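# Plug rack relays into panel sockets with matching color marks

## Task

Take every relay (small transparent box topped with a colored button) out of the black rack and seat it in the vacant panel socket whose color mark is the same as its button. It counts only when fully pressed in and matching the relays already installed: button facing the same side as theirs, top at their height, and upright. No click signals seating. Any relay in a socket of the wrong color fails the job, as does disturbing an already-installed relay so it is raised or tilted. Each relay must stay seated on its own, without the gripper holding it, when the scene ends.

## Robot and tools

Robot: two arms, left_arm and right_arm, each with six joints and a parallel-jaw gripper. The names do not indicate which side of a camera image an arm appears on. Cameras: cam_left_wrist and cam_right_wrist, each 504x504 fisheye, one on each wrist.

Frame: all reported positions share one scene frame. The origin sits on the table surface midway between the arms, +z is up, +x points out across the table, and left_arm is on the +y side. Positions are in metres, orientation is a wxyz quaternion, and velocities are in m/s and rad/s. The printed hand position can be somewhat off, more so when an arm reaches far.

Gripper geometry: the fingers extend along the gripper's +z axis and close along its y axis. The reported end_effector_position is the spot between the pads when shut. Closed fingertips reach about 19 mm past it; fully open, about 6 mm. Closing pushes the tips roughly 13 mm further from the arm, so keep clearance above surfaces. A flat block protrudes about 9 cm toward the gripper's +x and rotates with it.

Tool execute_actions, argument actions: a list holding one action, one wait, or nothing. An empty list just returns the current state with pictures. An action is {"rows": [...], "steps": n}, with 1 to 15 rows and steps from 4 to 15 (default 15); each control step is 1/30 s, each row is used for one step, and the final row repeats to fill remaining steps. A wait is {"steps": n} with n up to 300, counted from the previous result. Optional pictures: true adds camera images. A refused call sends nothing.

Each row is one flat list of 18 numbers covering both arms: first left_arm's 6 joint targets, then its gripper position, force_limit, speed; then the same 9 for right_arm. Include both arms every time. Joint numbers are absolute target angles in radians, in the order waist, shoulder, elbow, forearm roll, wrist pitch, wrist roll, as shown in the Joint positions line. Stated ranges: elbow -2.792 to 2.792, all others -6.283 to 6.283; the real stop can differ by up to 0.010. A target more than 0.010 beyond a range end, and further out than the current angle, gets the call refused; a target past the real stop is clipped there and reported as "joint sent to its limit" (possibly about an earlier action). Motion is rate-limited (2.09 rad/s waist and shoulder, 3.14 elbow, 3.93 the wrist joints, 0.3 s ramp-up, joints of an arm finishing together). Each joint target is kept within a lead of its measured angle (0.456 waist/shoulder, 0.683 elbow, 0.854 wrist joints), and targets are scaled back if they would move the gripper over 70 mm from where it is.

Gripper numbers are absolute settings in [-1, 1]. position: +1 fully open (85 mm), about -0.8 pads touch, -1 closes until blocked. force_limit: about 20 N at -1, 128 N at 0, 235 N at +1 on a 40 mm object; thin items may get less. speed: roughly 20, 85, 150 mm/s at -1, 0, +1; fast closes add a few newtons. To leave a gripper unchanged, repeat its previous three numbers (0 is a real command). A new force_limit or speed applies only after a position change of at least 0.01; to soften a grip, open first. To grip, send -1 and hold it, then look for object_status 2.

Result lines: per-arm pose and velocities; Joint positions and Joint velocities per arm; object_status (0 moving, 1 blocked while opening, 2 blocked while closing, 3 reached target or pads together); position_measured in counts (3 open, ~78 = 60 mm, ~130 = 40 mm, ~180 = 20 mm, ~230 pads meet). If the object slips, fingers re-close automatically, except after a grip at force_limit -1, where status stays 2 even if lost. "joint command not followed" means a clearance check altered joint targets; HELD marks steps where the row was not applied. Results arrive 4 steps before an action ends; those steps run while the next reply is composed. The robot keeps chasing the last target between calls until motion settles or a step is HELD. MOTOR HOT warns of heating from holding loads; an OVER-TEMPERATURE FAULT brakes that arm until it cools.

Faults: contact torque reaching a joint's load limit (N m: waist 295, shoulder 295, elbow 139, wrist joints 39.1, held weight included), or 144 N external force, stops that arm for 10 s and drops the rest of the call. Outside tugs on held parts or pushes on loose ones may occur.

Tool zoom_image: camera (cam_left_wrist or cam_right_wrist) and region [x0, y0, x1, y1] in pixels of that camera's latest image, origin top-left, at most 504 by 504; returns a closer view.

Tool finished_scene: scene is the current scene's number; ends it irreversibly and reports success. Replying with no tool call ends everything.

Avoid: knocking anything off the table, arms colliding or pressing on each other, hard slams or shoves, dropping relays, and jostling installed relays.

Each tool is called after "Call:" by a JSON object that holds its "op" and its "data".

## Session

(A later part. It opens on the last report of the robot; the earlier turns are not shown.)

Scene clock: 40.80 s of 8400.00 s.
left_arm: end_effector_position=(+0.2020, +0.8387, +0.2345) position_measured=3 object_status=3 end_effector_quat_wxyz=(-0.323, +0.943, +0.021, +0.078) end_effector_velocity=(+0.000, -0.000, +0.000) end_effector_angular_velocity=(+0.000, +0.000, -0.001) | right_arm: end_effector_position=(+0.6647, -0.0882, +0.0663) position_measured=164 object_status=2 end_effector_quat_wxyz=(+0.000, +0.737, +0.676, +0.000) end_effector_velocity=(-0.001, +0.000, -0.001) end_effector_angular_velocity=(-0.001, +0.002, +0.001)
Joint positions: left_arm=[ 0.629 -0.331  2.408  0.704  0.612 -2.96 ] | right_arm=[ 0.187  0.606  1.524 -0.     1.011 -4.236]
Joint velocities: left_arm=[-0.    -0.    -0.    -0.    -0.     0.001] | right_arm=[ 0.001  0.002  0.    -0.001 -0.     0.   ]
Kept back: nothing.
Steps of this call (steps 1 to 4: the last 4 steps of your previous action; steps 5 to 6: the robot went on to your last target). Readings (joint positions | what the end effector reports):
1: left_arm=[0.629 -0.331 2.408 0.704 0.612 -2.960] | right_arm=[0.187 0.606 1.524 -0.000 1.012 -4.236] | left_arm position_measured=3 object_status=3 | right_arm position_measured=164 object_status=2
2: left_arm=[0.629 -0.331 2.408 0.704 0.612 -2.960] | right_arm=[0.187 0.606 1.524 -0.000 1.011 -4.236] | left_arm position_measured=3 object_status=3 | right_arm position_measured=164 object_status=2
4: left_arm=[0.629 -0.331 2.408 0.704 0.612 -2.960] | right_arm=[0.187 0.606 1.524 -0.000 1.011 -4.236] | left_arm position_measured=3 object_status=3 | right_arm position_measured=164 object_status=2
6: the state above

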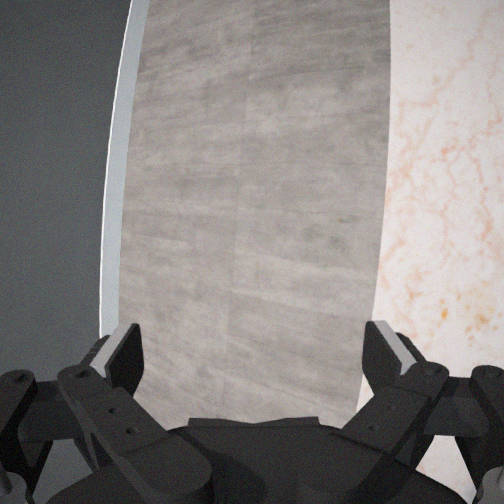

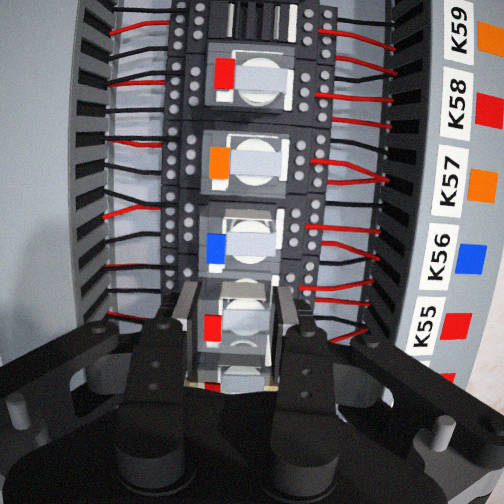

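Call:
{"op": "execute_actions", "data": {"actions": [{"rows":[[0.629,-0.331,2.408,0.704,0.612,-2.96,1,0,0,0.1866,0.6065,1.5247,0,1.0104,-4.236,-1,-0.5,0],[0.629,-0.331,2.408,0.704,0.612,-2.96,1,0,0,0.1866,0.6069,1.525,0,1.0097,-4.236,-1,-0.5,0],[0.629,-0.331,2.408,0.704,0.612,-2.96,1,0,0,0.1866,0.6073,1.5254,0,1.0089,-4.236,-1,-0.5,0]],"steps":10}], "pictures": true}}

Scene clock: 41.13 s of 8400.00 s.
left_arm: end_effector_position=(+0.2020, +0.8387, +0.2345) position_measured=3 object_status=3 end_effector_quat_wxyz=(-0.323, +0.943, +0.021, +0.078) end_effector_velocity=(+0.000, +0.000, -0.000) end_effector_angular_velocity=(-0.000, -0.000, +0.001) | right_arm: end_effector_position=(+0.6645, -0.0882, +0.0651) position_measured=164 object_status=2 end_effector_quat_wxyz=(+0.000, +0.737, +0.676, +0.000) end_effector_velocity=(-0.000, +0.000, -0.000) end_effector_angular_velocity=(+0.000, -0.002, +0.001)
Joint positions: left_arm=[ 0.629 -0.331  2.408  0.704  0.612 -2.96 ] | right_arm=[ 0.187  0.607  1.525 -0.     1.009 -4.236]
Joint velocities: left_arm=[ 0.     0.    -0.    -0.     0.    -0.001] | right_arm=[ 0.    -0.     0.002 -0.    -0.003 -0.   ]
Steps of this call (steps 1 to 4: the robot went on to your last target; steps 5 to 10: the first 6 steps of this action). Readings (joint positions | what the end effector reports):
5: left_arm=[0.629 -0.331 2.408 0.704 0.612 -2.960] | right_arm=[0.187 0.606 1.524 -0.000 1.011 -4.236] | left_arm position_measured=3 object_status=3 | right_arm position_measured=164 object_status=2
6: left_arm=[0.629 -0.331 2.408 0.704 0.612 -2.960] | right_arm=[0.187 0.606 1.525 -0.000 1.011 -4.236] | left_arm position_measured=3 object_status=3 | right_arm position_measured=164 object_status=2
8: left_arm=[0.629 -0.331 2.408 0.704 0.612 -2.960] | right_arm=[0.187 0.607 1.525 -0.000 1.010 -4.236] | left_arm position_measured=3 object_status=3 | right_arm position_measured=164 object_status=2
10: the state above

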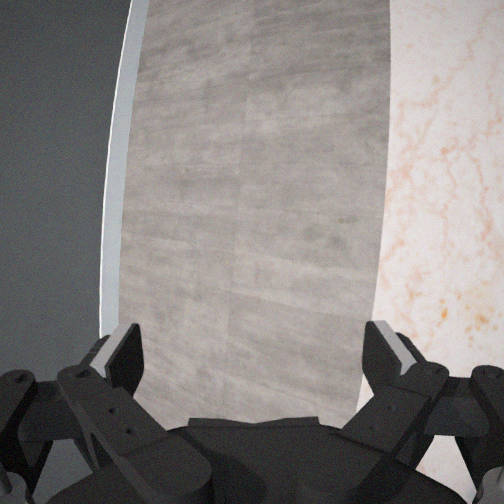

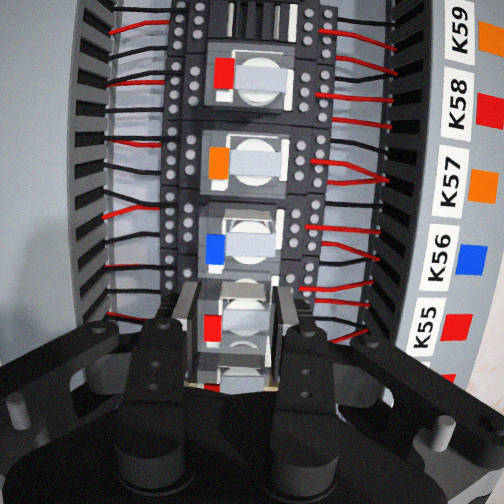

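Call:
{"op": "execute_actions", "data": {"actions": [{"rows":[[0.629,-0.331,2.408,0.704,0.612,-2.96,1,0,0,0.1866,0.6069,1.525,0,1.0097,-4.236,0.15,-0.5,0],[0.629,-0.331,2.408,0.704,0.612,-2.96,1,0,0,0.1866,0.6069,1.525,0,1.0097,-4.236,0.15,-0.5,0],[0.629,-0.331,2.408,0.704,0.612,-2.96,1,0,0,0.1866,0.6069,1.525,0,1.0097,-4.236,0.15,-0.5,0],[0.629,-0.331,2.408,0.704,0.612,-2.96,1,0,0,0.1866,0.6069,1.525,0,1.0097,-4.236,0.15,-0.5,0],[0.629,-0.331,2.408,0.704,0.612,-2.96,1,0,0,0.1866,0.6069,1.525,0,1.0097,-4.236,0.15,-0.5,0],[0.629,-0.331,2.408,0.704,0.612,-2.96,1,0,0,0.1866,0.6069,1.525,0,1.0097,-4.236,0.15,-0.5,0],[0.629,-0.331,2.408,0.704,0.612,-2.96,1,0,0,0.1866,0.6069,1.525,0,1.0097,-4.236,0.15,-0.5,0],[0.629,-0.331,2.408,0.704,0.612,-2.96,1,0,0,0.1866,0.5489,1.4701,0,1.1226,-4.236,0.15,-0.5,0]],"steps":15}]}}

Call:
{"op": "execute_actions", "data": {"actions": [{"steps":10}], "pictures": true}}

Scene clock: 42.00 s of 8400.00 s.
left_arm: end_effector_position=(+0.2020, +0.8387, +0.2345) position_measured=3 object_status=3 end_effector_quat_wxyz=(-0.323, +0.943, +0.021, +0.078) end_effector_velocity=(+0.001, -0.001, -0.000) end_effector_angular_velocity=(-0.000, -0.001, -0.001) | right_arm: end_effector_position=(+0.6654, -0.0878, +0.1039) position_measured=112 object_status=0 end_effector_quat_wxyz=(-0.000, +0.737, +0.676, -0.001) end_effector_velocity=(+0.023, +0.009, +0.712) end_effector_angular_velocity=(+0.025, -0.062, +0.000)
Joint positions: left_arm=[ 0.629 -0.331  2.408  0.704  0.612 -2.96 ] | right_arm=[ 0.187  0.577  1.495 -0.     1.071 -4.236]
Joint velocities: left_arm=[-0.002 -0.001  0.     0.     0.    -0.002] | right_arm=[-0.    -0.547 -0.527 -0.     1.007 -0.   ]
Steps of this call (steps 1 to 4: the last 4 steps of your previous action; steps 5 to 15: the robot went on to your last target; steps 16 to 26: the first 11 steps of this action). Readings (joint positions | what the end effector reports):
16: left_arm=[0.629 -0.331 2.408 0.704 0.612 -2.960] | right_arm=[0.187 0.607 1.525 0.000 1.009 -4.236] | left_arm position_measured=3 object_status=3 | right_arm position_measured=164 object_status=0
17: left_arm=[0.629 -0.331 2.408 0.704 0.612 -2.960] | right_arm=[0.187 0.607 1.525 0.000 1.009 -4.236] | left_arm position_measured=3 object_status=3 | right_arm position_measured=164 object_status=0
19: left_arm=[0.629 -0.331 2.408 0.704 0.612 -2.960] | right_arm=[0.187 0.608 1.526 0.000 1.009 -4.236] | left_arm position_measured=3 object_status=3 | right_arm position_measured=154 object_status=0
23: left_arm=[0.629 -0.331 2.408 0.704 0.612 -2.960] | right_arm=[0.187 0.608 1.525 0.000 1.010 -4.236] | left_arm position_measured=3 object_status=3 | right_arm position_measured=126 object_status=0
26: the state above

Scene clock: 42.33 s of 8400.00 s.
left_arm: end_effector_position=(+0.2020, +0.8387, +0.2345) position_measured=3 object_status=3 end_effector_quat_wxyz=(-0.323, +0.943, +0.021, +0.078) end_effector_velocity=(+0.001, +0.000, +0.001) end_effector_angular_velocity=(+0.001, -0.002, +0.001) | right_arm: end_effector_position=(+0.6648, -0.0881, +0.1401) position_measured=110 object_status=3 end_effector_quat_wxyz=(+0.000, +0.737, +0.676, +0.000) end_effector_velocity=(+0.000, +0.000, -0.000) end_effector_angular_velocity=(-0.001, +0.000, +0.001)
Joint positions: left_arm=[ 0.629 -0.331  2.408  0.704  0.612 -2.96 ] | right_arm=[ 0.187  0.549  1.47   0.     1.123 -4.236]
Joint velocities: left_arm=[-0.    -0.    -0.001  0.    -0.    -0.002] | right_arm=[ 0.     0.001 -0.001 -0.001  0.     0.   ]
Kept back: nothing.
Steps of this call (steps 1 to 4: the last 4 steps of your previous action; steps 5 to 10: the robot went on to your last target). Readings (joint positions | what the end effector reports):
1: left_arm=[0.629 -0.331 2.408 0.704 0.612 -2.960] | right_arm=[0.187 0.560 1.480 0.000 1.100 -4.236] | left_arm position_measured=3 object_status=3 | right_arm position_measured=111 object_status=0
2: left_arm=[0.629 -0.331 2.408 0.704 0.612 -2.960] | right_arm=[0.187 0.551 1.471 0.000 1.117 -4.236] | left_arm position_measured=3 object_status=3 | right_arm position_measured=110 object_status=0
4: left_arm=[0.629 -0.331 2.408 0.704 0.612 -2.960] | right_arm=[0.187 0.549 1.470 0.000 1.122 -4.236] | left_arm position_measured=3 object_status=3 | right_arm position_measured=110 object_status=0
8: left_arm=[0.629 -0.331 2.408 0.704 0.612 -2.960] | right_arm=[0.187 0.549 1.470 0.000 1.123 -4.236] | left_arm position_measured=3 object_status=3 | right_arm position_measured=110 object_status=0
10: the state above

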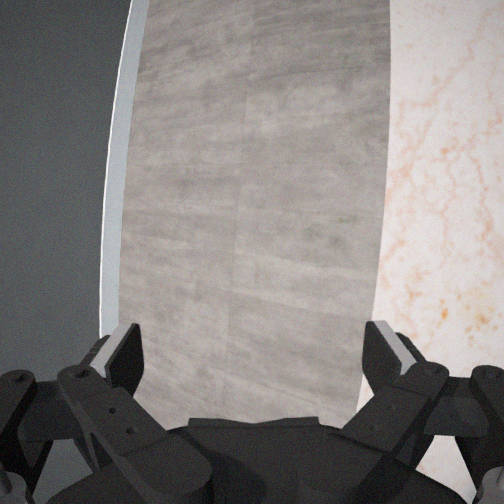

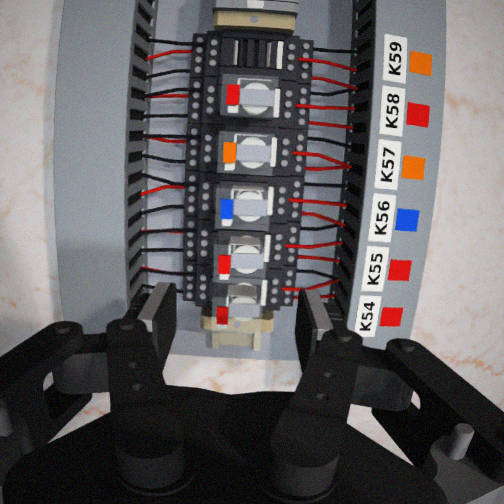

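Looks even. Go to orange.

Call:
{"op": "execute_actions", "data": {"actions": [{"rows":[[0.629,-0.331,2.408,0.704,0.612,-2.96,1,0,0,-0.0539,0.4795,1.5618,0,1.1003,-1.4485,0.15,-0.5,0]],"steps":15}]}}

Call:
{"op": "execute_actions", "data": {"actions": [{"steps":30}], "pictures": true}}

Scene clock: 42.93 s of 8400.00 s.
left_arm: end_effector_position=(+0.2020, +0.8387, +0.2345) position_measured=3 object_status=3 end_effector_quat_wxyz=(-0.323, +0.943, +0.021, +0.078) end_effector_velocity=(-0.001, +0.000, +0.000) end_effector_angular_velocity=(+0.000, +0.000, +0.001) | right_arm: end_effector_position=(+0.6814, -0.1968, +0.1455) position_measured=110 object_status=3 end_effector_quat_wxyz=(-0.000, +0.927, +0.374, -0.000) end_effector_velocity=(+0.029, -0.365, +0.020) end_effector_angular_velocity=(-0.001, -0.004, -3.271)
Joint positions: left_arm=[ 0.629 -0.331  2.408  0.704  0.612 -2.96 ] | right_arm=[ 0.054  0.511  1.521 -0.     1.111 -3.651]
Joint velocities: left_arm=[ 0.001  0.    -0.    -0.     0.     0.   ] | right_arm=[-0.449 -0.132  0.171  0.    -0.043  2.822]
Steps of this call (steps 1 to 7: the robot went on to your last target; steps 8 to 18: the first 11 steps of this action). Readings (joint positions | what the end effector reports):
8: left_arm=[0.629 -0.331 2.408 0.704 0.612 -2.960] | right_arm=[0.187 0.549 1.470 0.000 1.123 -4.236] | left_arm position_measured=3 object_status=3 | right_arm position_measured=110 object_status=3
9: left_arm=[0.629 -0.331 2.408 0.704 0.612 -2.960] | right_arm=[0.185 0.549 1.470 0.000 1.123 -4.229] | left_arm position_measured=3 object_status=3 | right_arm position_measured=110 object_status=3
11: left_arm=[0.629 -0.331 2.408 0.704 0.612 -2.960] | right_arm=[0.169 0.544 1.477 0.000 1.122 -4.173] | left_arm position_measured=3 object_status=3 | right_arm position_measured=110 object_status=3
15: left_arm=[0.629 -0.331 2.408 0.704 0.612 -2.960] | right_arm=[0.102 0.525 1.502 -0.000 1.115 -3.910] | left_arm position_measured=3 object_status=3 | right_arm position_measured=110 object_status=3
18: the state above

Scene clock: 43.93 s of 8400.00 s.
left_arm: end_effector_position=(+0.2020, +0.8387, +0.2345) position_measured=3 object_status=3 end_effector_quat_wxyz=(-0.323, +0.943, +0.021, +0.078) end_effector_velocity=(+0.000, +0.000, +0.000) end_effector_angular_velocity=(+0.000, -0.001, +0.000) | right_arm: end_effector_position=(+0.6833, -0.2836, +0.1500) position_measured=110 object_status=3 end_effector_quat_wxyz=(-0.000, -0.717, +0.697, -0.000) end_effector_velocity=(+0.000, +0.000, +0.001) end_effector_angular_velocity=(+0.000, -0.001, -0.001)
Joint positions: left_arm=[ 0.629 -0.331  2.408  0.704  0.612 -2.96 ] | right_arm=[-0.054  0.48   1.562 -0.     1.1   -1.449]
Joint velocities: left_arm=[-0.    -0.    -0.     0.    -0.    -0.001] | right_arm=[ 0.    -0.001 -0.     0.    -0.     0.001]
Kept back: nothing.
Steps of this call (steps 1 to 4: the last 4 steps of your previous action; steps 5 to 30: the robot went on to your last target). Readings (joint positions | what the end effector reports):
1: left_arm=[0.629 -0.331 2.408 0.704 0.612 -2.960] | right_arm=[0.039 0.507 1.526 -0.000 1.109 -3.552] | left_arm position_measured=3 object_status=3 | right_arm position_measured=110 object_status=3
2: left_arm=[0.629 -0.331 2.408 0.704 0.612 -2.960] | right_arm=[0.025 0.502 1.532 -0.000 1.108 -3.444] | left_arm position_measured=3 object_status=3 | right_arm position_measured=110 object_status=3
4: left_arm=[0.629 -0.331 2.408 0.704 0.612 -2.960] | right_arm=[-0.001 0.495 1.542 -0.000 1.105 -3.200] | left_arm position_measured=3 object_status=3 | right_arm position_measured=110 object_status=3
8: left_arm=[0.629 -0.331 2.408 0.704 0.612 -2.960] | right_arm=[-0.033 0.486 1.554 -0.000 1.102 -2.686] | left_arm position_measured=3 object_status=3 | right_arm position_measured=110 object_status=3
30: the state above

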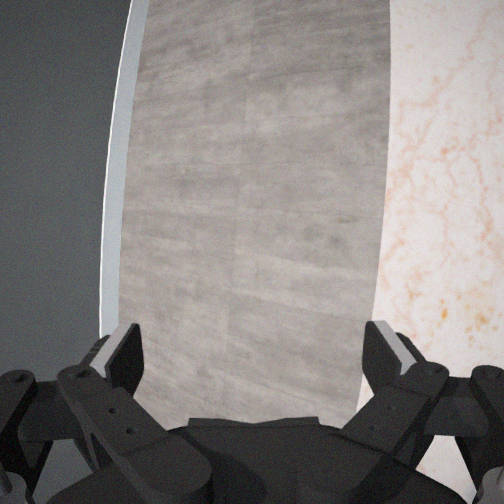

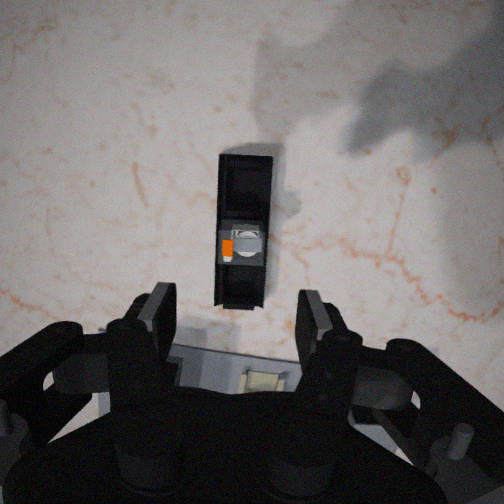

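Call:
{"op": "execute_actions", "data": {"actions": [{"rows":[[0.629,-0.331,2.408,0.704,0.612,-2.96,1,0,0,-0.0539,0.5405,1.6179,0,0.9832,-1.4485,0.15,-0.5,0],[0.629,-0.331,2.408,0.704,0.612,-2.96,1,0,0,-0.0539,0.5405,1.6179,0,0.9832,-1.4485,0.15,-0.5,0],[0.629,-0.331,2.408,0.704,0.612,-2.96,1,0,0,-0.0539,0.5405,1.6179,0,0.9832,-1.4485,0.15,-0.5,0],[0.629,-0.331,2.408,0.704,0.612,-2.96,1,0,0,-0.0539,0.5405,1.6179,0,0.9832,-1.4485,0.15,-0.5,0],[0.629,-0.331,2.408,0.704,0.612,-2.96,1,0,0,-0.0539,0.5683,1.6359,0,0.9374,-1.4485,0.15,-0.5,0]],"steps":15}]}}

Call:
{"op": "execute_actions", "data": {"actions": [{"steps":7}], "pictures": true}}

Scene clock: 44.57 s of 8400.00 s.
left_arm: end_effector_position=(+0.2020, +0.8387, +0.2345) position_measured=3 object_status=3 end_effector_quat_wxyz=(-0.323, +0.943, +0.021, +0.078) end_effector_velocity=(+0.000, +0.000, +0.001) end_effector_angular_velocity=(+0.000, +0.000, +0.000) | right_arm: end_effector_position=(+0.6834, -0.2836, +0.0449) position_measured=110 object_status=3 end_effector_quat_wxyz=(-0.000, -0.717, +0.697, +0.000) end_effector_velocity=(+0.001, -0.000, +0.001) end_effector_angular_velocity=(-0.000, -0.003, +0.000)
Joint positions: left_arm=[ 0.629 -0.331  2.408  0.704  0.612 -2.96 ] | right_arm=[-0.054  0.569  1.636 -0.     0.938 -1.448]
Joint velocities: left_arm=[-0.    -0.    -0.001  0.     0.001 -0.   ] | right_arm=[-0.    -0.001 -0.    -0.001 -0.001  0.   ]
Steps of this call (steps 1 to 8: the robot went on to your last target; steps 9 to 19: the first 11 steps of this action). Readings (joint positions | what the end effector reports):
9: left_arm=[0.629 -0.331 2.408 0.704 0.612 -2.960] | right_arm=[-0.054 0.480 1.562 -0.000 1.100 -1.449] | left_arm position_measured=3 object_status=3 | right_arm position_measured=110 object_status=3
10: left_arm=[0.629 -0.331 2.408 0.704 0.612 -2.960] | right_arm=[-0.054 0.482 1.565 0.000 1.093 -1.449] | left_arm position_measured=3 object_status=3 | right_arm position_measured=110 object_status=3
12: left_arm=[0.629 -0.331 2.408 0.704 0.612 -2.960] | right_arm=[-0.054 0.510 1.591 0.000 1.039 -1.449] | left_arm position_measured=3 object_status=3 | right_arm position_measured=110 object_status=3
16: left_arm=[0.629 -0.331 2.408 0.704 0.612 -2.960] | right_arm=[-0.054 0.567 1.635 -0.000 0.941 -1.449] | left_arm position_measured=3 object_status=3 | right_arm position_measured=110 object_status=3
19: the state above

Scene clock: 44.80 s of 8400.00 s.
left_arm: end_effector_position=(+0.2020, +0.8387, +0.2345) position_measured=3 object_status=3 end_effector_quat_wxyz=(-0.323, +0.943, +0.021, +0.078) end_effector_velocity=(-0.001, +0.000, -0.000) end_effector_angular_velocity=(-0.000, -0.000, +0.001) | right_arm: end_effector_position=(+0.6833, -0.2836, +0.0449) position_measured=110 object_status=3 end_effector_quat_wxyz=(-0.000, -0.717, +0.697, +0.000) end_effector_velocity=(-0.000, +0.000, -0.001) end_effector_angular_velocity=(-0.000, +0.002, +0.000)
Joint positions: left_arm=[ 0.629 -0.331  2.408  0.704  0.612 -2.96 ] | right_arm=[-0.054  0.568  1.636 -0.     0.937 -1.449]
Joint velocities: left_arm=[ 0.001 -0.     0.     0.     0.    -0.001] | right_arm=[ 0.     0.002  0.001 -0.    -0.    -0.   ]
Kept back: nothing.
Steps of this call (steps 1 to 4: the last 4 steps of your previous action; steps 5 to 7: the robot went on to your last target). Readings (joint positions | what the end effector reports):
1: left_arm=[0.629 -0.331 2.408 0.704 0.612 -2.960] | right_arm=[-0.054 0.569 1.636 -0.000 0.937 -1.449] | left_arm position_measured=3 object_status=3 | right_arm position_measured=110 object_status=3
2: left_arm=[0.629 -0.331 2.408 0.704 0.612 -2.960] | right_arm=[-0.054 0.569 1.636 -0.000 0.937 -1.448] | left_arm position_measured=3 object_status=3 | right_arm position_measured=110 object_status=3
4: left_arm=[0.629 -0.331 2.408 0.704 0.612 -2.960] | right_arm=[-0.054 0.568 1.636 -0.000 0.937 -1.449] | left_arm position_measured=3 object_status=3 | right_arm position_measured=110 object_status=3
7: the state above

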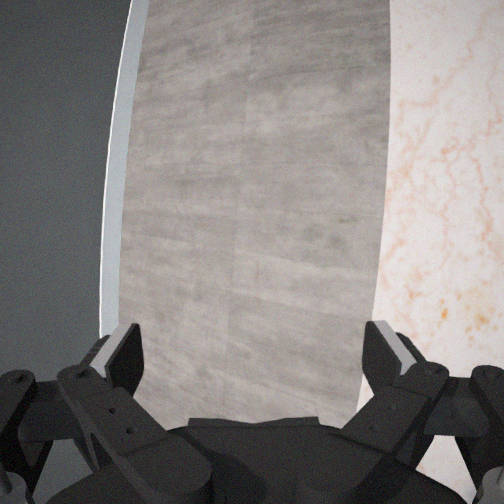

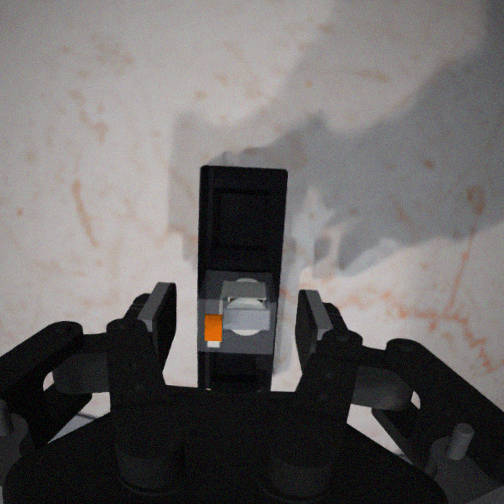

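Matches. Close.

Call:
{"op": "execute_actions", "data": {"actions": [{"rows":[[0.629,-0.331,2.408,0.704,0.612,-2.96,1,0,0,-0.0539,0.5683,1.6359,0,0.9374,-1.4485,-1,-0.5,0]],"steps":15}]}}

Call:
{"op": "execute_actions", "data": {"actions": [{"steps":7}]}}

Scene clock: 45.30 s of 8400.00 s.
left_arm: end_effector_position=(+0.2020, +0.8387, +0.2345) position_measured=3 object_status=3 end_effector_quat_wxyz=(-0.323, +0.943, +0.021, +0.078) end_effector_velocity=(-0.000, +0.000, -0.000) end_effector_angular_velocity=(-0.000, -0.001, +0.002) | right_arm: end_effector_position=(+0.6833, -0.2836, +0.0451) position_measured=164 object_status=0 end_effector_quat_wxyz=(+0.000, -0.717, +0.697, -0.000) end_effector_velocity=(+0.000, +0.000, -0.000) end_effector_angular_velocity=(+0.000, +0.000, +0.000)
Joint positions: left_arm=[ 0.629 -0.331  2.408  0.704  0.612 -2.96 ] | right_arm=[-0.054  0.568  1.636  0.     0.937 -1.448]
Joint velocities: left_arm=[ 0.001  0.     0.     0.    -0.    -0.002] | right_arm=[ 0.  0. -0.  0. -0. -0.]
Steps of this call (steps 1 to 4: the robot went on to your last target; steps 5 to 15: the first 11 steps of this action). Readings (joint positions | what the end effector reports):
5: left_arm=[0.629 -0.331 2.408 0.704 0.612 -2.960] | right_arm=[-0.054 0.568 1.636 -0.000 0.937 -1.449] | left_arm position_measured=3 object_status=3 | right_arm position_measured=110 object_status=0
6: left_arm=[0.629 -0.331 2.408 0.704 0.612 -2.960] | right_arm=[-0.054 0.568 1.636 0.000 0.937 -1.449] | left_arm position_measured=3 object_status=3 | right_arm position_measured=110 object_status=0
8: left_arm=[0.629 -0.331 2.408 0.704 0.612 -2.960] | right_arm=[-0.054 0.568 1.636 0.000 0.937 -1.448] | left_arm position_measured=3 object_status=3 | right_arm position_measured=119 object_status=0
12: left_arm=[0.629 -0.331 2.408 0.704 0.612 -2.960] | right_arm=[-0.054 0.568 1.636 0.000 0.937 -1.448] | left_arm position_measured=3 object_status=3 | right_arm position_measured=148 object_status=0
15: the state above

Scene clock: 45.53 s of 8400.00 s.
left_arm: end_effector_position=(+0.2020, +0.8387, +0.2345) position_measured=3 object_status=3 end_effector_quat_wxyz=(-0.323, +0.943, +0.021, +0.078) end_effector_velocity=(+0.001, +0.000, +0.001) end_effector_angular_velocity=(+0.001, -0.002, -0.001) | right_arm: end_effector_position=(+0.6833, -0.2836, +0.0451) position_measured=164 object_status=2 end_effector_quat_wxyz=(+0.000, -0.717, +0.697, -0.000) end_effector_velocity=(-0.000, +0.001, -0.001) end_effector_angular_velocity=(-0.000, +0.001, +0.001)
Joint positions: left_arm=[ 0.629 -0.331  2.408  0.704  0.612 -2.96 ] | right_arm=[-0.054  0.568  1.636  0.     0.937 -1.448]
Joint velocities: left_arm=[-0.    -0.    -0.001  0.    -0.001  0.   ] | right_arm=[ 0.001  0.001 -0.     0.     0.    -0.   ]
Kept back: nothing.
Steps of this call (steps 1 to 4: the last 4 steps of your previous action; steps 5 to 7: the robot went on to your last target). Readings (joint positions | what the end effector reports):
1: left_arm=[0.629 -0.331 2.408 0.704 0.612 -2.960] | right_arm=[-0.054 0.568 1.636 0.000 0.937 -1.448] | left_arm position_measured=3 object_status=3 | right_arm position_measured=164 object_status=0
2: left_arm=[0.629 -0.331 2.408 0.704 0.612 -2.960] | right_arm=[-0.054 0.568 1.636 0.000 0.937 -1.448] | left_arm position_measured=3 object_status=3 | right_arm position_measured=164 object_status=0
4: left_arm=[0.629 -0.331 2.408 0.704 0.612 -2.960] | right_arm=[-0.054 0.568 1.636 0.000 0.937 -1.448] | left_arm position_measured=3 object_status=3 | right_arm position_measured=164 object_status=0
7: the state above

Call:
{"op": "execute_actions", "data": {"actions": [{"rows":[[0.629,-0.331,2.408,0.704,0.612,-2.96,1,0,0,-0.0539,0.5405,1.6179,0,0.9832,-1.4485,-1,-0.5,0],[0.629,-0.331,2.408,0.704,0.612,-2.96,1,0,0,-0.0539,0.5405,1.6179,0,0.9832,-1.4485,-1,-0.5,0],[0.629,-0.331,2.408,0.704,0.612,-2.96,1,0,0,-0.0539,0.5405,1.6179,0,0.9832,-1.4485,-1,-0.5,0],[0.629,-0.331,2.408,0.704,0.612,-2.96,1,0,0,-0.0539,0.4795,1.5618,0,1.1003,-1.4485,-1,-0.5,0]],"steps":13}]}}

Call:
{"op": "execute_actions", "data": {"actions": [{"rows":[[0.629,-0.331,2.408,0.704,0.612,-2.96,1,0,0,0.3022,0.643,1.3119,0,1.1867,-4.1204,-1,-0.5,0]],"steps":15}]}}

Call:
{"op": "execute_actions", "data": {"actions": [{"steps":32}], "pictures": true}}

Scene clock: 46.27 s of 8400.00 s.
left_arm: end_effector_position=(+0.2020, +0.8387, +0.2345) position_measured=3 object_status=3 end_effector_quat_wxyz=(-0.323, +0.943, +0.021, +0.078) end_effector_velocity=(+0.001, -0.000, -0.000) end_effector_angular_velocity=(-0.001, +0.001, -0.002) | right_arm: end_effector_position=(+0.6838, -0.2834, +0.1497) position_measured=164 object_status=2 end_effector_quat_wxyz=(+0.001, -0.717, +0.697, -0.001) end_effector_velocity=(-0.012, -0.002, +0.099) end_effector_angular_velocity=(-0.001, +0.010, +0.000)
Joint positions: left_arm=[ 0.629 -0.331  2.408  0.704  0.612 -2.96 ] | right_arm=[-0.054  0.48   1.562  0.     1.098 -1.448]
Joint velocities: left_arm=[-0.002  0.001 -0.    -0.     0.001  0.   ] | right_arm=[ 0.    -0.087 -0.063  0.     0.16   0.   ]
Steps of this call (steps 1 to 13: the robot went on to your last target; steps 14 to 22: the first 9 steps of this action). Readings (joint positions | what the end effector reports):
14: left_arm=[0.629 -0.331 2.408 0.704 0.612 -2.960] | right_arm=[-0.054 0.568 1.636 0.000 0.937 -1.448] | left_arm position_measured=3 object_status=3 | right_arm position_measured=164 object_status=2
15: left_arm=[0.629 -0.331 2.408 0.704 0.612 -2.960] | right_arm=[-0.054 0.565 1.634 0.000 0.943 -1.448] | left_arm position_measured=3 object_status=3 | right_arm position_measured=164 object_status=2
17: left_arm=[0.629 -0.331 2.408 0.704 0.612 -2.960] | right_arm=[-0.054 0.544 1.619 0.000 0.977 -1.448] | left_arm position_measured=3 object_status=3 | right_arm position_measured=164 object_status=2
21: left_arm=[0.629 -0.331 2.408 0.704 0.612 -2.960] | right_arm=[-0.054 0.486 1.568 0.000 1.085 -1.448] | left_arm position_measured=3 object_status=3 | right_arm position_measured=164 object_status=2
22: the state above

Scene clock: 46.77 s of 8400.00 s.
left_arm: end_effector_position=(+0.2020, +0.8387, +0.2345) position_measured=3 object_status=3 end_effector_quat_wxyz=(-0.323, +0.943, +0.021, +0.078) end_effector_velocity=(-0.000, -0.000, -0.000) end_effector_angular_velocity=(-0.000, +0.001, -0.000) | right_arm: end_effector_position=(+0.6961, -0.1470, +0.1471) position_measured=164 object_status=2 end_effector_quat_wxyz=(-0.000, +0.896, -0.444, +0.000) end_effector_velocity=(-0.002, +0.449, -0.014) end_effector_angular_velocity=(-0.001, +0.000, +2.459)
Joint positions: left_arm=[ 0.629 -0.331  2.408  0.704  0.612 -2.96 ] | right_arm=[ 0.107  0.553  1.449 -0.     1.139 -1.91 ]
Joint velocities: left_arm=[-0. -0.  0. -0.  0.  0.] | right_arm=[ 0.514  0.237 -0.36  -0.     0.124 -1.945]
Steps of this call (steps 1 to 4: the last 4 steps of your previous action; steps 5 to 15: the first 11 steps of this action). Readings (joint positions | what the end effector reports):
5: left_arm=[0.629 -0.331 2.408 0.704 0.612 -2.960] | right_arm=[-0.054 0.479 1.562 0.000 1.100 -1.449] | left_arm position_measured=3 object_status=3 | right_arm position_measured=164 object_status=2
6: left_arm=[0.629 -0.331 2.408 0.704 0.612 -2.960] | right_arm=[-0.051 0.481 1.560 -0.000 1.101 -1.455] | left_arm position_measured=3 object_status=3 | right_arm position_measured=164 object_status=2
8: left_arm=[0.629 -0.331 2.408 0.704 0.612 -2.960] | right_arm=[-0.028 0.491 1.543 -0.000 1.107 -1.511] | left_arm position_measured=3 object_status=3 | right_arm position_measured=164 object_status=2
12: left_arm=[0.629 -0.331 2.408 0.704 0.612 -2.960] | right_arm=[0.053 0.528 1.487 -0.000 1.126 -1.725] | left_arm position_measured=3 object_status=3 | right_arm position_measured=164 object_status=2
15: the state above

Scene clock: 47.83 s of 8400.00 s.
left_arm: end_effector_position=(+0.2020, +0.8387, +0.2345) position_measured=3 object_status=3 end_effector_quat_wxyz=(-0.323, +0.943, +0.021, +0.078) end_effector_velocity=(+0.001, -0.001, +0.000) end_effector_angular_velocity=(+0.000, -0.001, -0.004) | right_arm: end_effector_position=(+0.6747, +0.0268, +0.1400) position_measured=164 object_status=2 end_effector_quat_wxyz=(+0.000, +0.737, +0.676, -0.000) end_effector_velocity=(-0.000, -0.000, -0.001) end_effector_angular_velocity=(-0.001, +0.001, +0.001)
Joint positions: left_arm=[ 0.629 -0.331  2.408  0.704  0.612 -2.96 ] | right_arm=[ 0.302  0.643  1.312 -0.     1.187 -4.12 ]
Joint velocities: left_arm=[-0.003 -0.     0.    -0.    -0.002 -0.   ] | right_arm=[ 0.     0.001  0.    -0.    -0.    -0.001]
Kept back: nothing.
Steps of this call (steps 1 to 4: the last 4 steps of your previous action; steps 5 to 32: the robot went on to your last target). Readings (joint positions | what the end effector reports):
1: left_arm=[0.629 -0.331 2.408 0.704 0.612 -2.960] | right_arm=[0.124 0.561 1.437 -0.000 1.143 -1.978] | left_arm position_measured=3 object_status=3 | right_arm position_measured=164 object_status=2
2: left_arm=[0.629 -0.331 2.408 0.704 0.612 -2.960] | right_arm=[0.141 0.569 1.425 -0.000 1.147 -2.049] | left_arm position_measured=3 object_status=3 | right_arm position_measured=164 object_status=2
4: left_arm=[0.629 -0.331 2.408 0.704 0.612 -2.960] | right_arm=[0.172 0.583 1.403 -0.000 1.155 -2.205] | left_arm position_measured=3 object_status=3 | right_arm position_measured=164 object_status=2
8: left_arm=[0.629 -0.331 2.408 0.704 0.612 -2.960] | right_arm=[0.228 0.609 1.364 -0.000 1.169 -2.583] | left_arm position_measured=3 object_status=3 | right_arm position_measured=164 object_status=2
32: the state above

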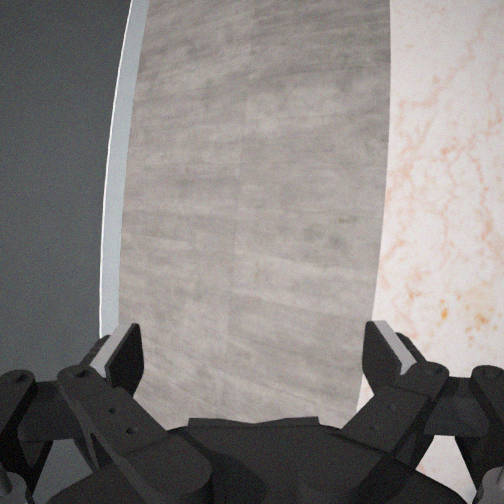

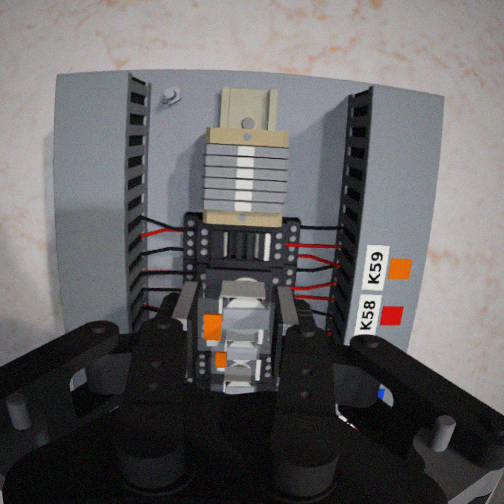

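Call:
{"op": "execute_actions", "data": {"actions": [{"rows":[[0.629,-0.331,2.408,0.704,0.612,-2.96,1,0,0,0.3022,0.6733,1.3472,0,1.1211,-4.1204,-1,-0.5,0],[0.629,-0.331,2.408,0.704,0.612,-2.96,1,0,0,0.3022,0.6733,1.3472,0,1.1211,-4.1204,-1,-0.5,0],[0.629,-0.331,2.408,0.704,0.612,-2.96,1,0,0,0.3022,0.6733,1.3472,0,1.1211,-4.1204,-1,-0.5,0],[0.629,-0.331,2.408,0.704,0.612,-2.96,1,0,0,0.3022,0.6733,1.3472,0,1.1211,-4.1204,-1,-0.5,0],[0.629,-0.331,2.408,0.704,0.612,-2.96,1,0,0,0.3022,0.6733,1.3472,0,1.1211,-4.1204,-1,-0.5,0],[0.629,-0.331,2.408,0.704,0.612,-2.96,1,0,0,0.3022,0.6771,1.3506,0,1.1139,-4.1204,-1,-0.5,0],[0.629,-0.331,2.408,0.704,0.612,-2.96,1,0,0,0.3022,0.6808,1.3539,0,1.1069,-4.1204,-1,-0.5,0],[0.629,-0.331,2.408,0.704,0.612,-2.96,1,0,0,0.3022,0.6823,1.3552,0,1.1041,-4.1204,-1,-0.5,0],[0.629,-0.331,2.408,0.704,0.612,-2.96,1,0,0,0.3022,0.6838,1.3566,0,1.1012,-4.1204,-1,-0.5,0],[0.629,-0.331,2.408,0.704,0.612,-2.96,1,0,0,0.3022,0.6853,1.3579,0,1.0984,-4.1204,-1,-0.5,0],[0.629,-0.331,2.408,0.704,0.612,-2.96,1,0,0,0.3022,0.6868,1.3593,0,1.0955,-4.1204,-1,-0.5,0]],"steps":15}]}}

Call:
{"op": "execute_actions", "data": {"actions": [{"steps":6}], "pictures": true}}

Scene clock: 48.47 s of 8400.00 s.
left_arm: end_effector_position=(+0.2020, +0.8387, +0.2345) position_measured=3 object_status=3 end_effector_quat_wxyz=(-0.323, +0.943, +0.021, +0.078) end_effector_velocity=(-0.001, +0.000, +0.000) end_effector_angular_velocity=(-0.000, +0.001, +0.002) | right_arm: end_effector_position=(+0.6749, +0.0269, +0.0798) position_measured=164 object_status=2 end_effector_quat_wxyz=(-0.000, +0.737, +0.676, +0.000) end_effector_velocity=(-0.001, +0.001, -0.059) end_effector_angular_velocity=(+0.000, -0.001, +0.001)
Joint positions: left_arm=[ 0.629 -0.331  2.408  0.704  0.612 -2.96 ] | right_arm=[ 0.302  0.685  1.357  0.     1.099 -4.12 ]
Joint velocities: left_arm=[ 0.002 -0.    -0.    -0.     0.001  0.   ] | right_arm=[ 0.001  0.043  0.041 -0.    -0.085  0.   ]
Steps of this call (steps 1 to 8: the robot went on to your last target; steps 9 to 19: the first 11 steps of this action). Readings (joint positions | what the end effector reports):
9: left_arm=[0.629 -0.331 2.408 0.704 0.612 -2.960] | right_arm=[0.302 0.643 1.312 0.000 1.187 -4.120] | left_arm position_measured=3 object_status=3 | right_arm position_measured=164 object_status=2
10: left_arm=[0.629 -0.331 2.408 0.704 0.612 -2.960] | right_arm=[0.302 0.646 1.315 0.000 1.180 -4.120] | left_arm position_measured=3 object_status=3 | right_arm position_measured=164 object_status=2
12: left_arm=[0.629 -0.331 2.408 0.704 0.612 -2.960] | right_arm=[0.302 0.666 1.340 0.000 1.136 -4.120] | left_arm position_measured=3 object_status=3 | right_arm position_measured=164 object_status=2
16: left_arm=[0.629 -0.331 2.408 0.704 0.612 -2.960] | right_arm=[0.302 0.679 1.352 0.000 1.110 -4.120] | left_arm position_measured=3 object_status=3 | right_arm position_measured=164 object_status=2
19: the state above

Scene clock: 48.67 s of 8400.00 s.
left_arm: end_effector_position=(+0.2020, +0.8387, +0.2345) position_measured=3 object_status=3 end_effector_quat_wxyz=(-0.323, +0.943, +0.021, +0.078) end_effector_velocity=(+0.001, -0.000, -0.000) end_effector_angular_velocity=(-0.000, -0.000, -0.001) | right_arm: end_effector_position=(+0.6748, +0.0269, +0.0769) position_measured=164 object_status=2 end_effector_quat_wxyz=(-0.000, +0.737, +0.676, -0.000) end_effector_velocity=(+0.000, -0.000, +0.000) end_effector_angular_velocity=(-0.000, -0.000, -0.000)
Joint positions: left_arm=[ 0.629 -0.331  2.408  0.704  0.612 -2.96 ] | right_arm=[ 0.302  0.687  1.359  0.     1.096 -4.12 ]
Joint velocities: left_arm=[-0.002  0.001  0.     0.    -0.001 -0.001] | right_arm=[-0. -0.  0. -0. -0.  0.]
Kept back: nothing.
Steps of this call (steps 1 to 4: the last 4 steps of your previous action; steps 5 to 6: the robot went on to your last target). Readings (joint positions | what the end effector reports):
1: left_arm=[0.629 -0.331 2.408 0.704 0.612 -2.960] | right_arm=[0.302 0.686 1.359 0.000 1.097 -4.120] | left_arm position_measured=3 object_status=3 | right_arm position_measured=164 object_status=2
2: left_arm=[0.629 -0.331 2.408 0.704 0.612 -2.960] | right_arm=[0.302 0.687 1.359 0.000 1.096 -4.120] | left_arm position_measured=3 object_status=3 | right_arm position_measured=164 object_status=2
4: left_arm=[0.629 -0.331 2.408 0.704 0.612 -2.960] | right_arm=[0.302 0.687 1.359 0.000 1.096 -4.120] | left_arm position_measured=3 object_status=3 | right_arm position_measured=164 object_status=2
6: the state above

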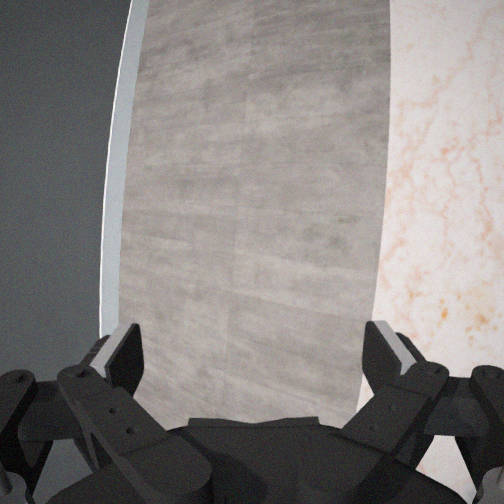

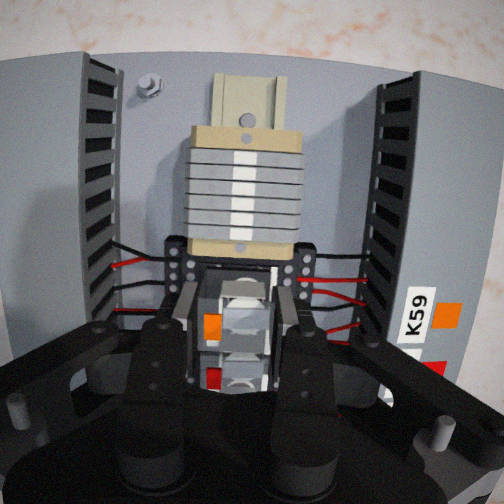

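Call:
{"op": "execute_actions", "data": {"actions": [{"rows":[[0.629,-0.331,2.408,0.704,0.612,-2.96,1,0,0,0.3022,0.6876,1.36,0,1.0941,-4.1204,-1,-0.5,0],[0.629,-0.331,2.408,0.704,0.612,-2.96,1,0,0,0.3022,0.6883,1.3606,0,1.0927,-4.1204,-1,-0.5,0],[0.629,-0.331,2.408,0.704,0.612,-2.96,1,0,0,0.3022,0.6891,1.3613,0,1.0912,-4.1204,-1,-0.5,0],[0.629,-0.331,2.408,0.704,0.612,-2.96,1,0,0,0.3022,0.6898,1.362,0,1.0898,-4.1204,-1,-0.5,0],[0.629,-0.331,2.408,0.704,0.612,-2.96,1,0,0,0.3022,0.6906,1.3626,0,1.0884,-4.1204,-1,-0.5,0],[0.629,-0.331,2.408,0.704,0.612,-2.96,1,0,0,0.3022,0.6913,1.3633,0,1.087,-4.1204,-1,-0.5,0],[0.629,-0.331,2.408,0.704,0.612,-2.96,1,0,0,0.3022,0.6921,1.364,0,1.0855,-4.1204,-1,-0.5,0],[0.629,-0.331,2.408,0.704,0.612,-2.96,1,0,0,0.3022,0.6928,1.3646,0,1.0842,-4.1204,-1,-0.5,0],[0.629,-0.331,2.408,0.704,0.612,-2.96,1,0,0,0.3022,0.6936,1.3653,0,1.0827,-4.1204,-1,-0.5,0],[0.629,-0.331,2.408,0.704,0.612,-2.96,1,0,0,0.3022,0.6943,1.366,0,1.0813,-4.1204,-1,-0.5,0],[0.629,-0.331,2.408,0.704,0.612,-2.96,1,0,0,0.3022,0.6951,1.3666,0,1.0799,-4.1204,-1,-0.5,0]],"steps":15}]}}

Call:
{"op": "execute_actions", "data": {"actions": [{"steps":6}], "pictures": true}}

Scene clock: 49.40 s of 8400.00 s.
left_arm: end_effector_position=(+0.2020, +0.8387, +0.2345) position_measured=3 object_status=3 end_effector_quat_wxyz=(-0.323, +0.943, +0.021, +0.078) end_effector_velocity=(-0.000, -0.000, -0.000) end_effector_angular_velocity=(-0.001, +0.002, +0.001) | right_arm: end_effector_position=(+0.6749, +0.0268, +0.0677) position_measured=164 object_status=2 end_effector_quat_wxyz=(+0.000, +0.737, +0.676, +0.000) end_effector_velocity=(-0.001, -0.001, -0.033) end_effector_angular_velocity=(-0.001, +0.002, -0.001)
Joint positions: left_arm=[ 0.629 -0.331  2.408  0.704  0.612 -2.96 ] | right_arm=[ 0.302  0.694  1.366 -0.     1.082 -4.12 ]
Joint velocities: left_arm=[-0.001  0.    -0.    -0.     0.003 -0.   ] | right_arm=[-0.001  0.025  0.022 -0.    -0.045 -0.   ]
Steps of this call (steps 1 to 11: the robot went on to your last target; steps 12 to 22: the first 11 steps of this action). Readings (joint positions | what the end effector reports):
12: left_arm=[0.629 -0.331 2.408 0.704 0.612 -2.960] | right_arm=[0.302 0.687 1.359 0.000 1.095 -4.120] | left_arm position_measured=3 object_status=3 | right_arm position_measured=164 object_status=2
13: left_arm=[0.629 -0.331 2.408 0.704 0.612 -2.960] | right_arm=[0.302 0.687 1.359 0.000 1.094 -4.120] | left_arm position_measured=3 object_status=3 | right_arm position_measured=164 object_status=2
15: left_arm=[0.629 -0.331 2.408 0.704 0.612 -2.960] | right_arm=[0.302 0.689 1.361 -0.000 1.092 -4.120] | left_arm position_measured=3 object_status=3 | right_arm position_measured=164 object_status=2
19: left_arm=[0.629 -0.331 2.408 0.704 0.612 -2.960] | right_arm=[0.302 0.692 1.364 -0.000 1.086 -4.120] | left_arm position_measured=3 object_status=3 | right_arm position_measured=164 object_status=2
22: the state above

Scene clock: 49.60 s of 8400.00 s.
left_arm: end_effector_position=(+0.2020, +0.8387, +0.2345) position_measured=3 object_status=3 end_effector_quat_wxyz=(-0.323, +0.943, +0.021, +0.078) end_effector_velocity=(+0.000, -0.000, +0.000) end_effector_angular_velocity=(+0.000, -0.002, +0.001) | right_arm: end_effector_position=(+0.6748, +0.0268, +0.0661) position_measured=164 object_status=2 end_effector_quat_wxyz=(+0.000, +0.737, +0.676, +0.000) end_effector_velocity=(+0.000, -0.000, -0.001) end_effector_angular_velocity=(-0.001, +0.001, -0.000)
Joint positions: left_arm=[ 0.629 -0.331  2.408  0.704  0.612 -2.96 ] | right_arm=[ 0.302  0.695  1.367 -0.     1.08  -4.12 ]
Joint velocities: left_arm=[-0.001 -0.    -0.     0.     0.    -0.002] | right_arm=[-0.     0.001 -0.     0.     0.    -0.   ]
Kept back: nothing.
Steps of this call (steps 1 to 4: the last 4 steps of your previous action; steps 5 to 6: the robot went on to your last target). Readings (joint positions | what the end effector reports):
1: left_arm=[0.629 -0.331 2.408 0.704 0.612 -2.960] | right_arm=[0.302 0.694 1.366 -0.000 1.080 -4.120] | left_arm position_measured=3 object_status=3 | right_arm position_measured=164 object_status=2
2: left_arm=[0.629 -0.331 2.408 0.704 0.612 -2.960] | right_arm=[0.302 0.695 1.367 -0.000 1.080 -4.120] | left_arm position_measured=3 object_status=3 | right_arm position_measured=164 object_status=2
4: left_arm=[0.629 -0.331 2.408 0.704 0.612 -2.960] | right_arm=[0.302 0.695 1.367 -0.000 1.080 -4.120] | left_arm position_measured=3 object_status=3 | right_arm position_measured=164 object_status=2
6: the state above

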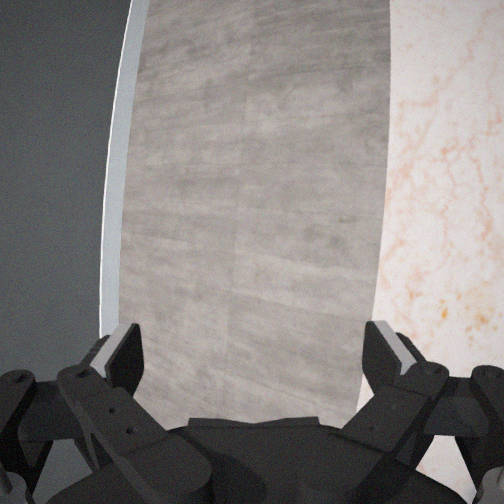

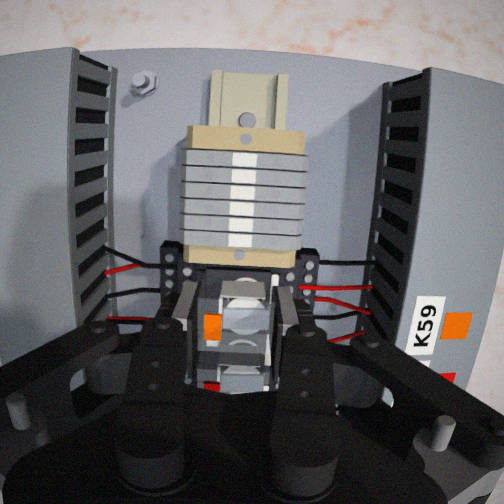

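Same last step as before (target .0645).

Call:
{"op": "execute_actions", "data": {"actions": [{"rows":[[0.629,-0.331,2.408,0.704,0.612,-2.96,1,0,0,0.3022,0.6955,1.367,0,1.0792,-4.1204,-1,-0.5,0],[0.629,-0.331,2.408,0.704,0.612,-2.96,1,0,0,0.3022,0.6958,1.3673,0,1.0785,-4.1204,-1,-0.5,0],[0.629,-0.331,2.408,0.704,0.612,-2.96,1,0,0,0.3022,0.6962,1.3676,0,1.0778,-4.1204,-1,-0.5,0]],"steps":10}]}}

Scene clock: 49.93 s of 8400.00 s.
left_arm: end_effector_position=(+0.2020, +0.8387, +0.2345) position_measured=3 object_status=3 end_effector_quat_wxyz=(-0.323, +0.943, +0.021, +0.078) end_effector_velocity=(+0.001, -0.001, +0.000) end_effector_angular_velocity=(+0.000, -0.001, -0.003) | right_arm: end_effector_position=(+0.6748, +0.0268, +0.0651) position_measured=164 object_status=2 end_effector_quat_wxyz=(+0.000, +0.737, +0.676, +0.000) end_effector_velocity=(-0.000, -0.000, -0.001) end_effector_angular_velocity=(+0.000, -0.000, -0.000)
Joint positions: left_arm=[ 0.629 -0.331  2.408  0.704  0.612 -2.96 ] | right_arm=[ 0.302  0.696  1.367 -0.     1.078 -4.12 ]
Joint velocities: left_arm=[-0.002 -0.    -0.     0.    -0.     0.   ] | right_arm=[-0.     0.001  0.002  0.    -0.003 -0.   ]
Steps of this call (steps 1 to 4: the robot went on to your last target; steps 5 to 10: the first 6 steps of this action). Readings (joint positions | what the end effector reports):
5: left_arm=[0.629 -0.331 2.408 0.704 0.612 -2.960] | right_arm=[0.302 0.695 1.367 -0.000 1.080 -4.120] | left_arm position_measured=3 object_status=3 | right_arm position_measured=164 object_status=2
6: left_arm=[0.629 -0.331 2.408 0.704 0.612 -2.960] | right_arm=[0.302 0.695 1.367 -0.000 1.079 -4.120] | left_arm position_measured=3 object_status=3 | right_arm position_measured=164 object_status=2
8: left_arm=[0.629 -0.331 2.408 0.704 0.612 -2.960] | right_arm=[0.302 0.696 1.367 -0.000 1.078 -4.120] | left_arm position_measured=3 object_status=3 | right_arm position_measured=164 object_status=2
10: the state above

Call:
{"op": "execute_actions", "data": {"actions": [{"rows":[[0.629,-0.331,2.408,0.704,0.612,-2.96,1,0,0,0.3022,0.6966,1.3679,0,1.0771,-4.1204,-1,-0.5,0]],"steps":10}]}}

Scene clock: 50.27 s of 8400.00 s.
left_arm: end_effector_position=(+0.2020, +0.8387, +0.2345) position_measured=3 object_status=3 end_effector_quat_wxyz=(-0.323, +0.943, +0.021, +0.078) end_effector_velocity=(+0.000, +0.000, +0.001) end_effector_angular_velocity=(+0.001, -0.001, -0.000) | right_arm: end_effector_position=(+0.6748, +0.0268, +0.0644) position_measured=164 object_status=2 end_effector_quat_wxyz=(+0.000, +0.737, +0.676, +0.000) end_effector_velocity=(-0.000, +0.001, -0.002) end_effector_angular_velocity=(+0.000, +0.002, -0.000)
Joint positions: left_arm=[ 0.629 -0.331  2.408  0.704  0.612 -2.96 ] | right_arm=[ 0.302  0.696  1.368 -0.     1.077 -4.12 ]
Joint velocities: left_arm=[-0.    -0.    -0.001  0.    -0.    -0.   ] | right_arm=[ 0.     0.002  0.     0.001 -0.001  0.   ]
Steps of this call (steps 1 to 4: the last 4 steps of your previous action; steps 5 to 10: the first 6 steps of this action). Readings (joint positions | what the end effector reports):
5: left_arm=[0.629 -0.331 2.408 0.704 0.612 -2.960] | right_arm=[0.302 0.696 1.368 -0.000 1.078 -4.120] | left_arm position_measured=3 object_status=3 | right_arm position_measured=164 object_status=2
6: left_arm=[0.629 -0.331 2.408 0.704 0.612 -2.960] | right_arm=[0.302 0.696 1.368 -0.000 1.078 -4.120] | left_arm position_measured=3 object_status=3 | right_arm position_measured=164 object_status=2
8: left_arm=[0.629 -0.331 2.408 0.704 0.612 -2.960] | right_arm=[0.302 0.696 1.368 -0.000 1.077 -4.120] | left_arm position_measured=3 object_status=3 | right_arm position_measured=164 object_status=2
10: the state above


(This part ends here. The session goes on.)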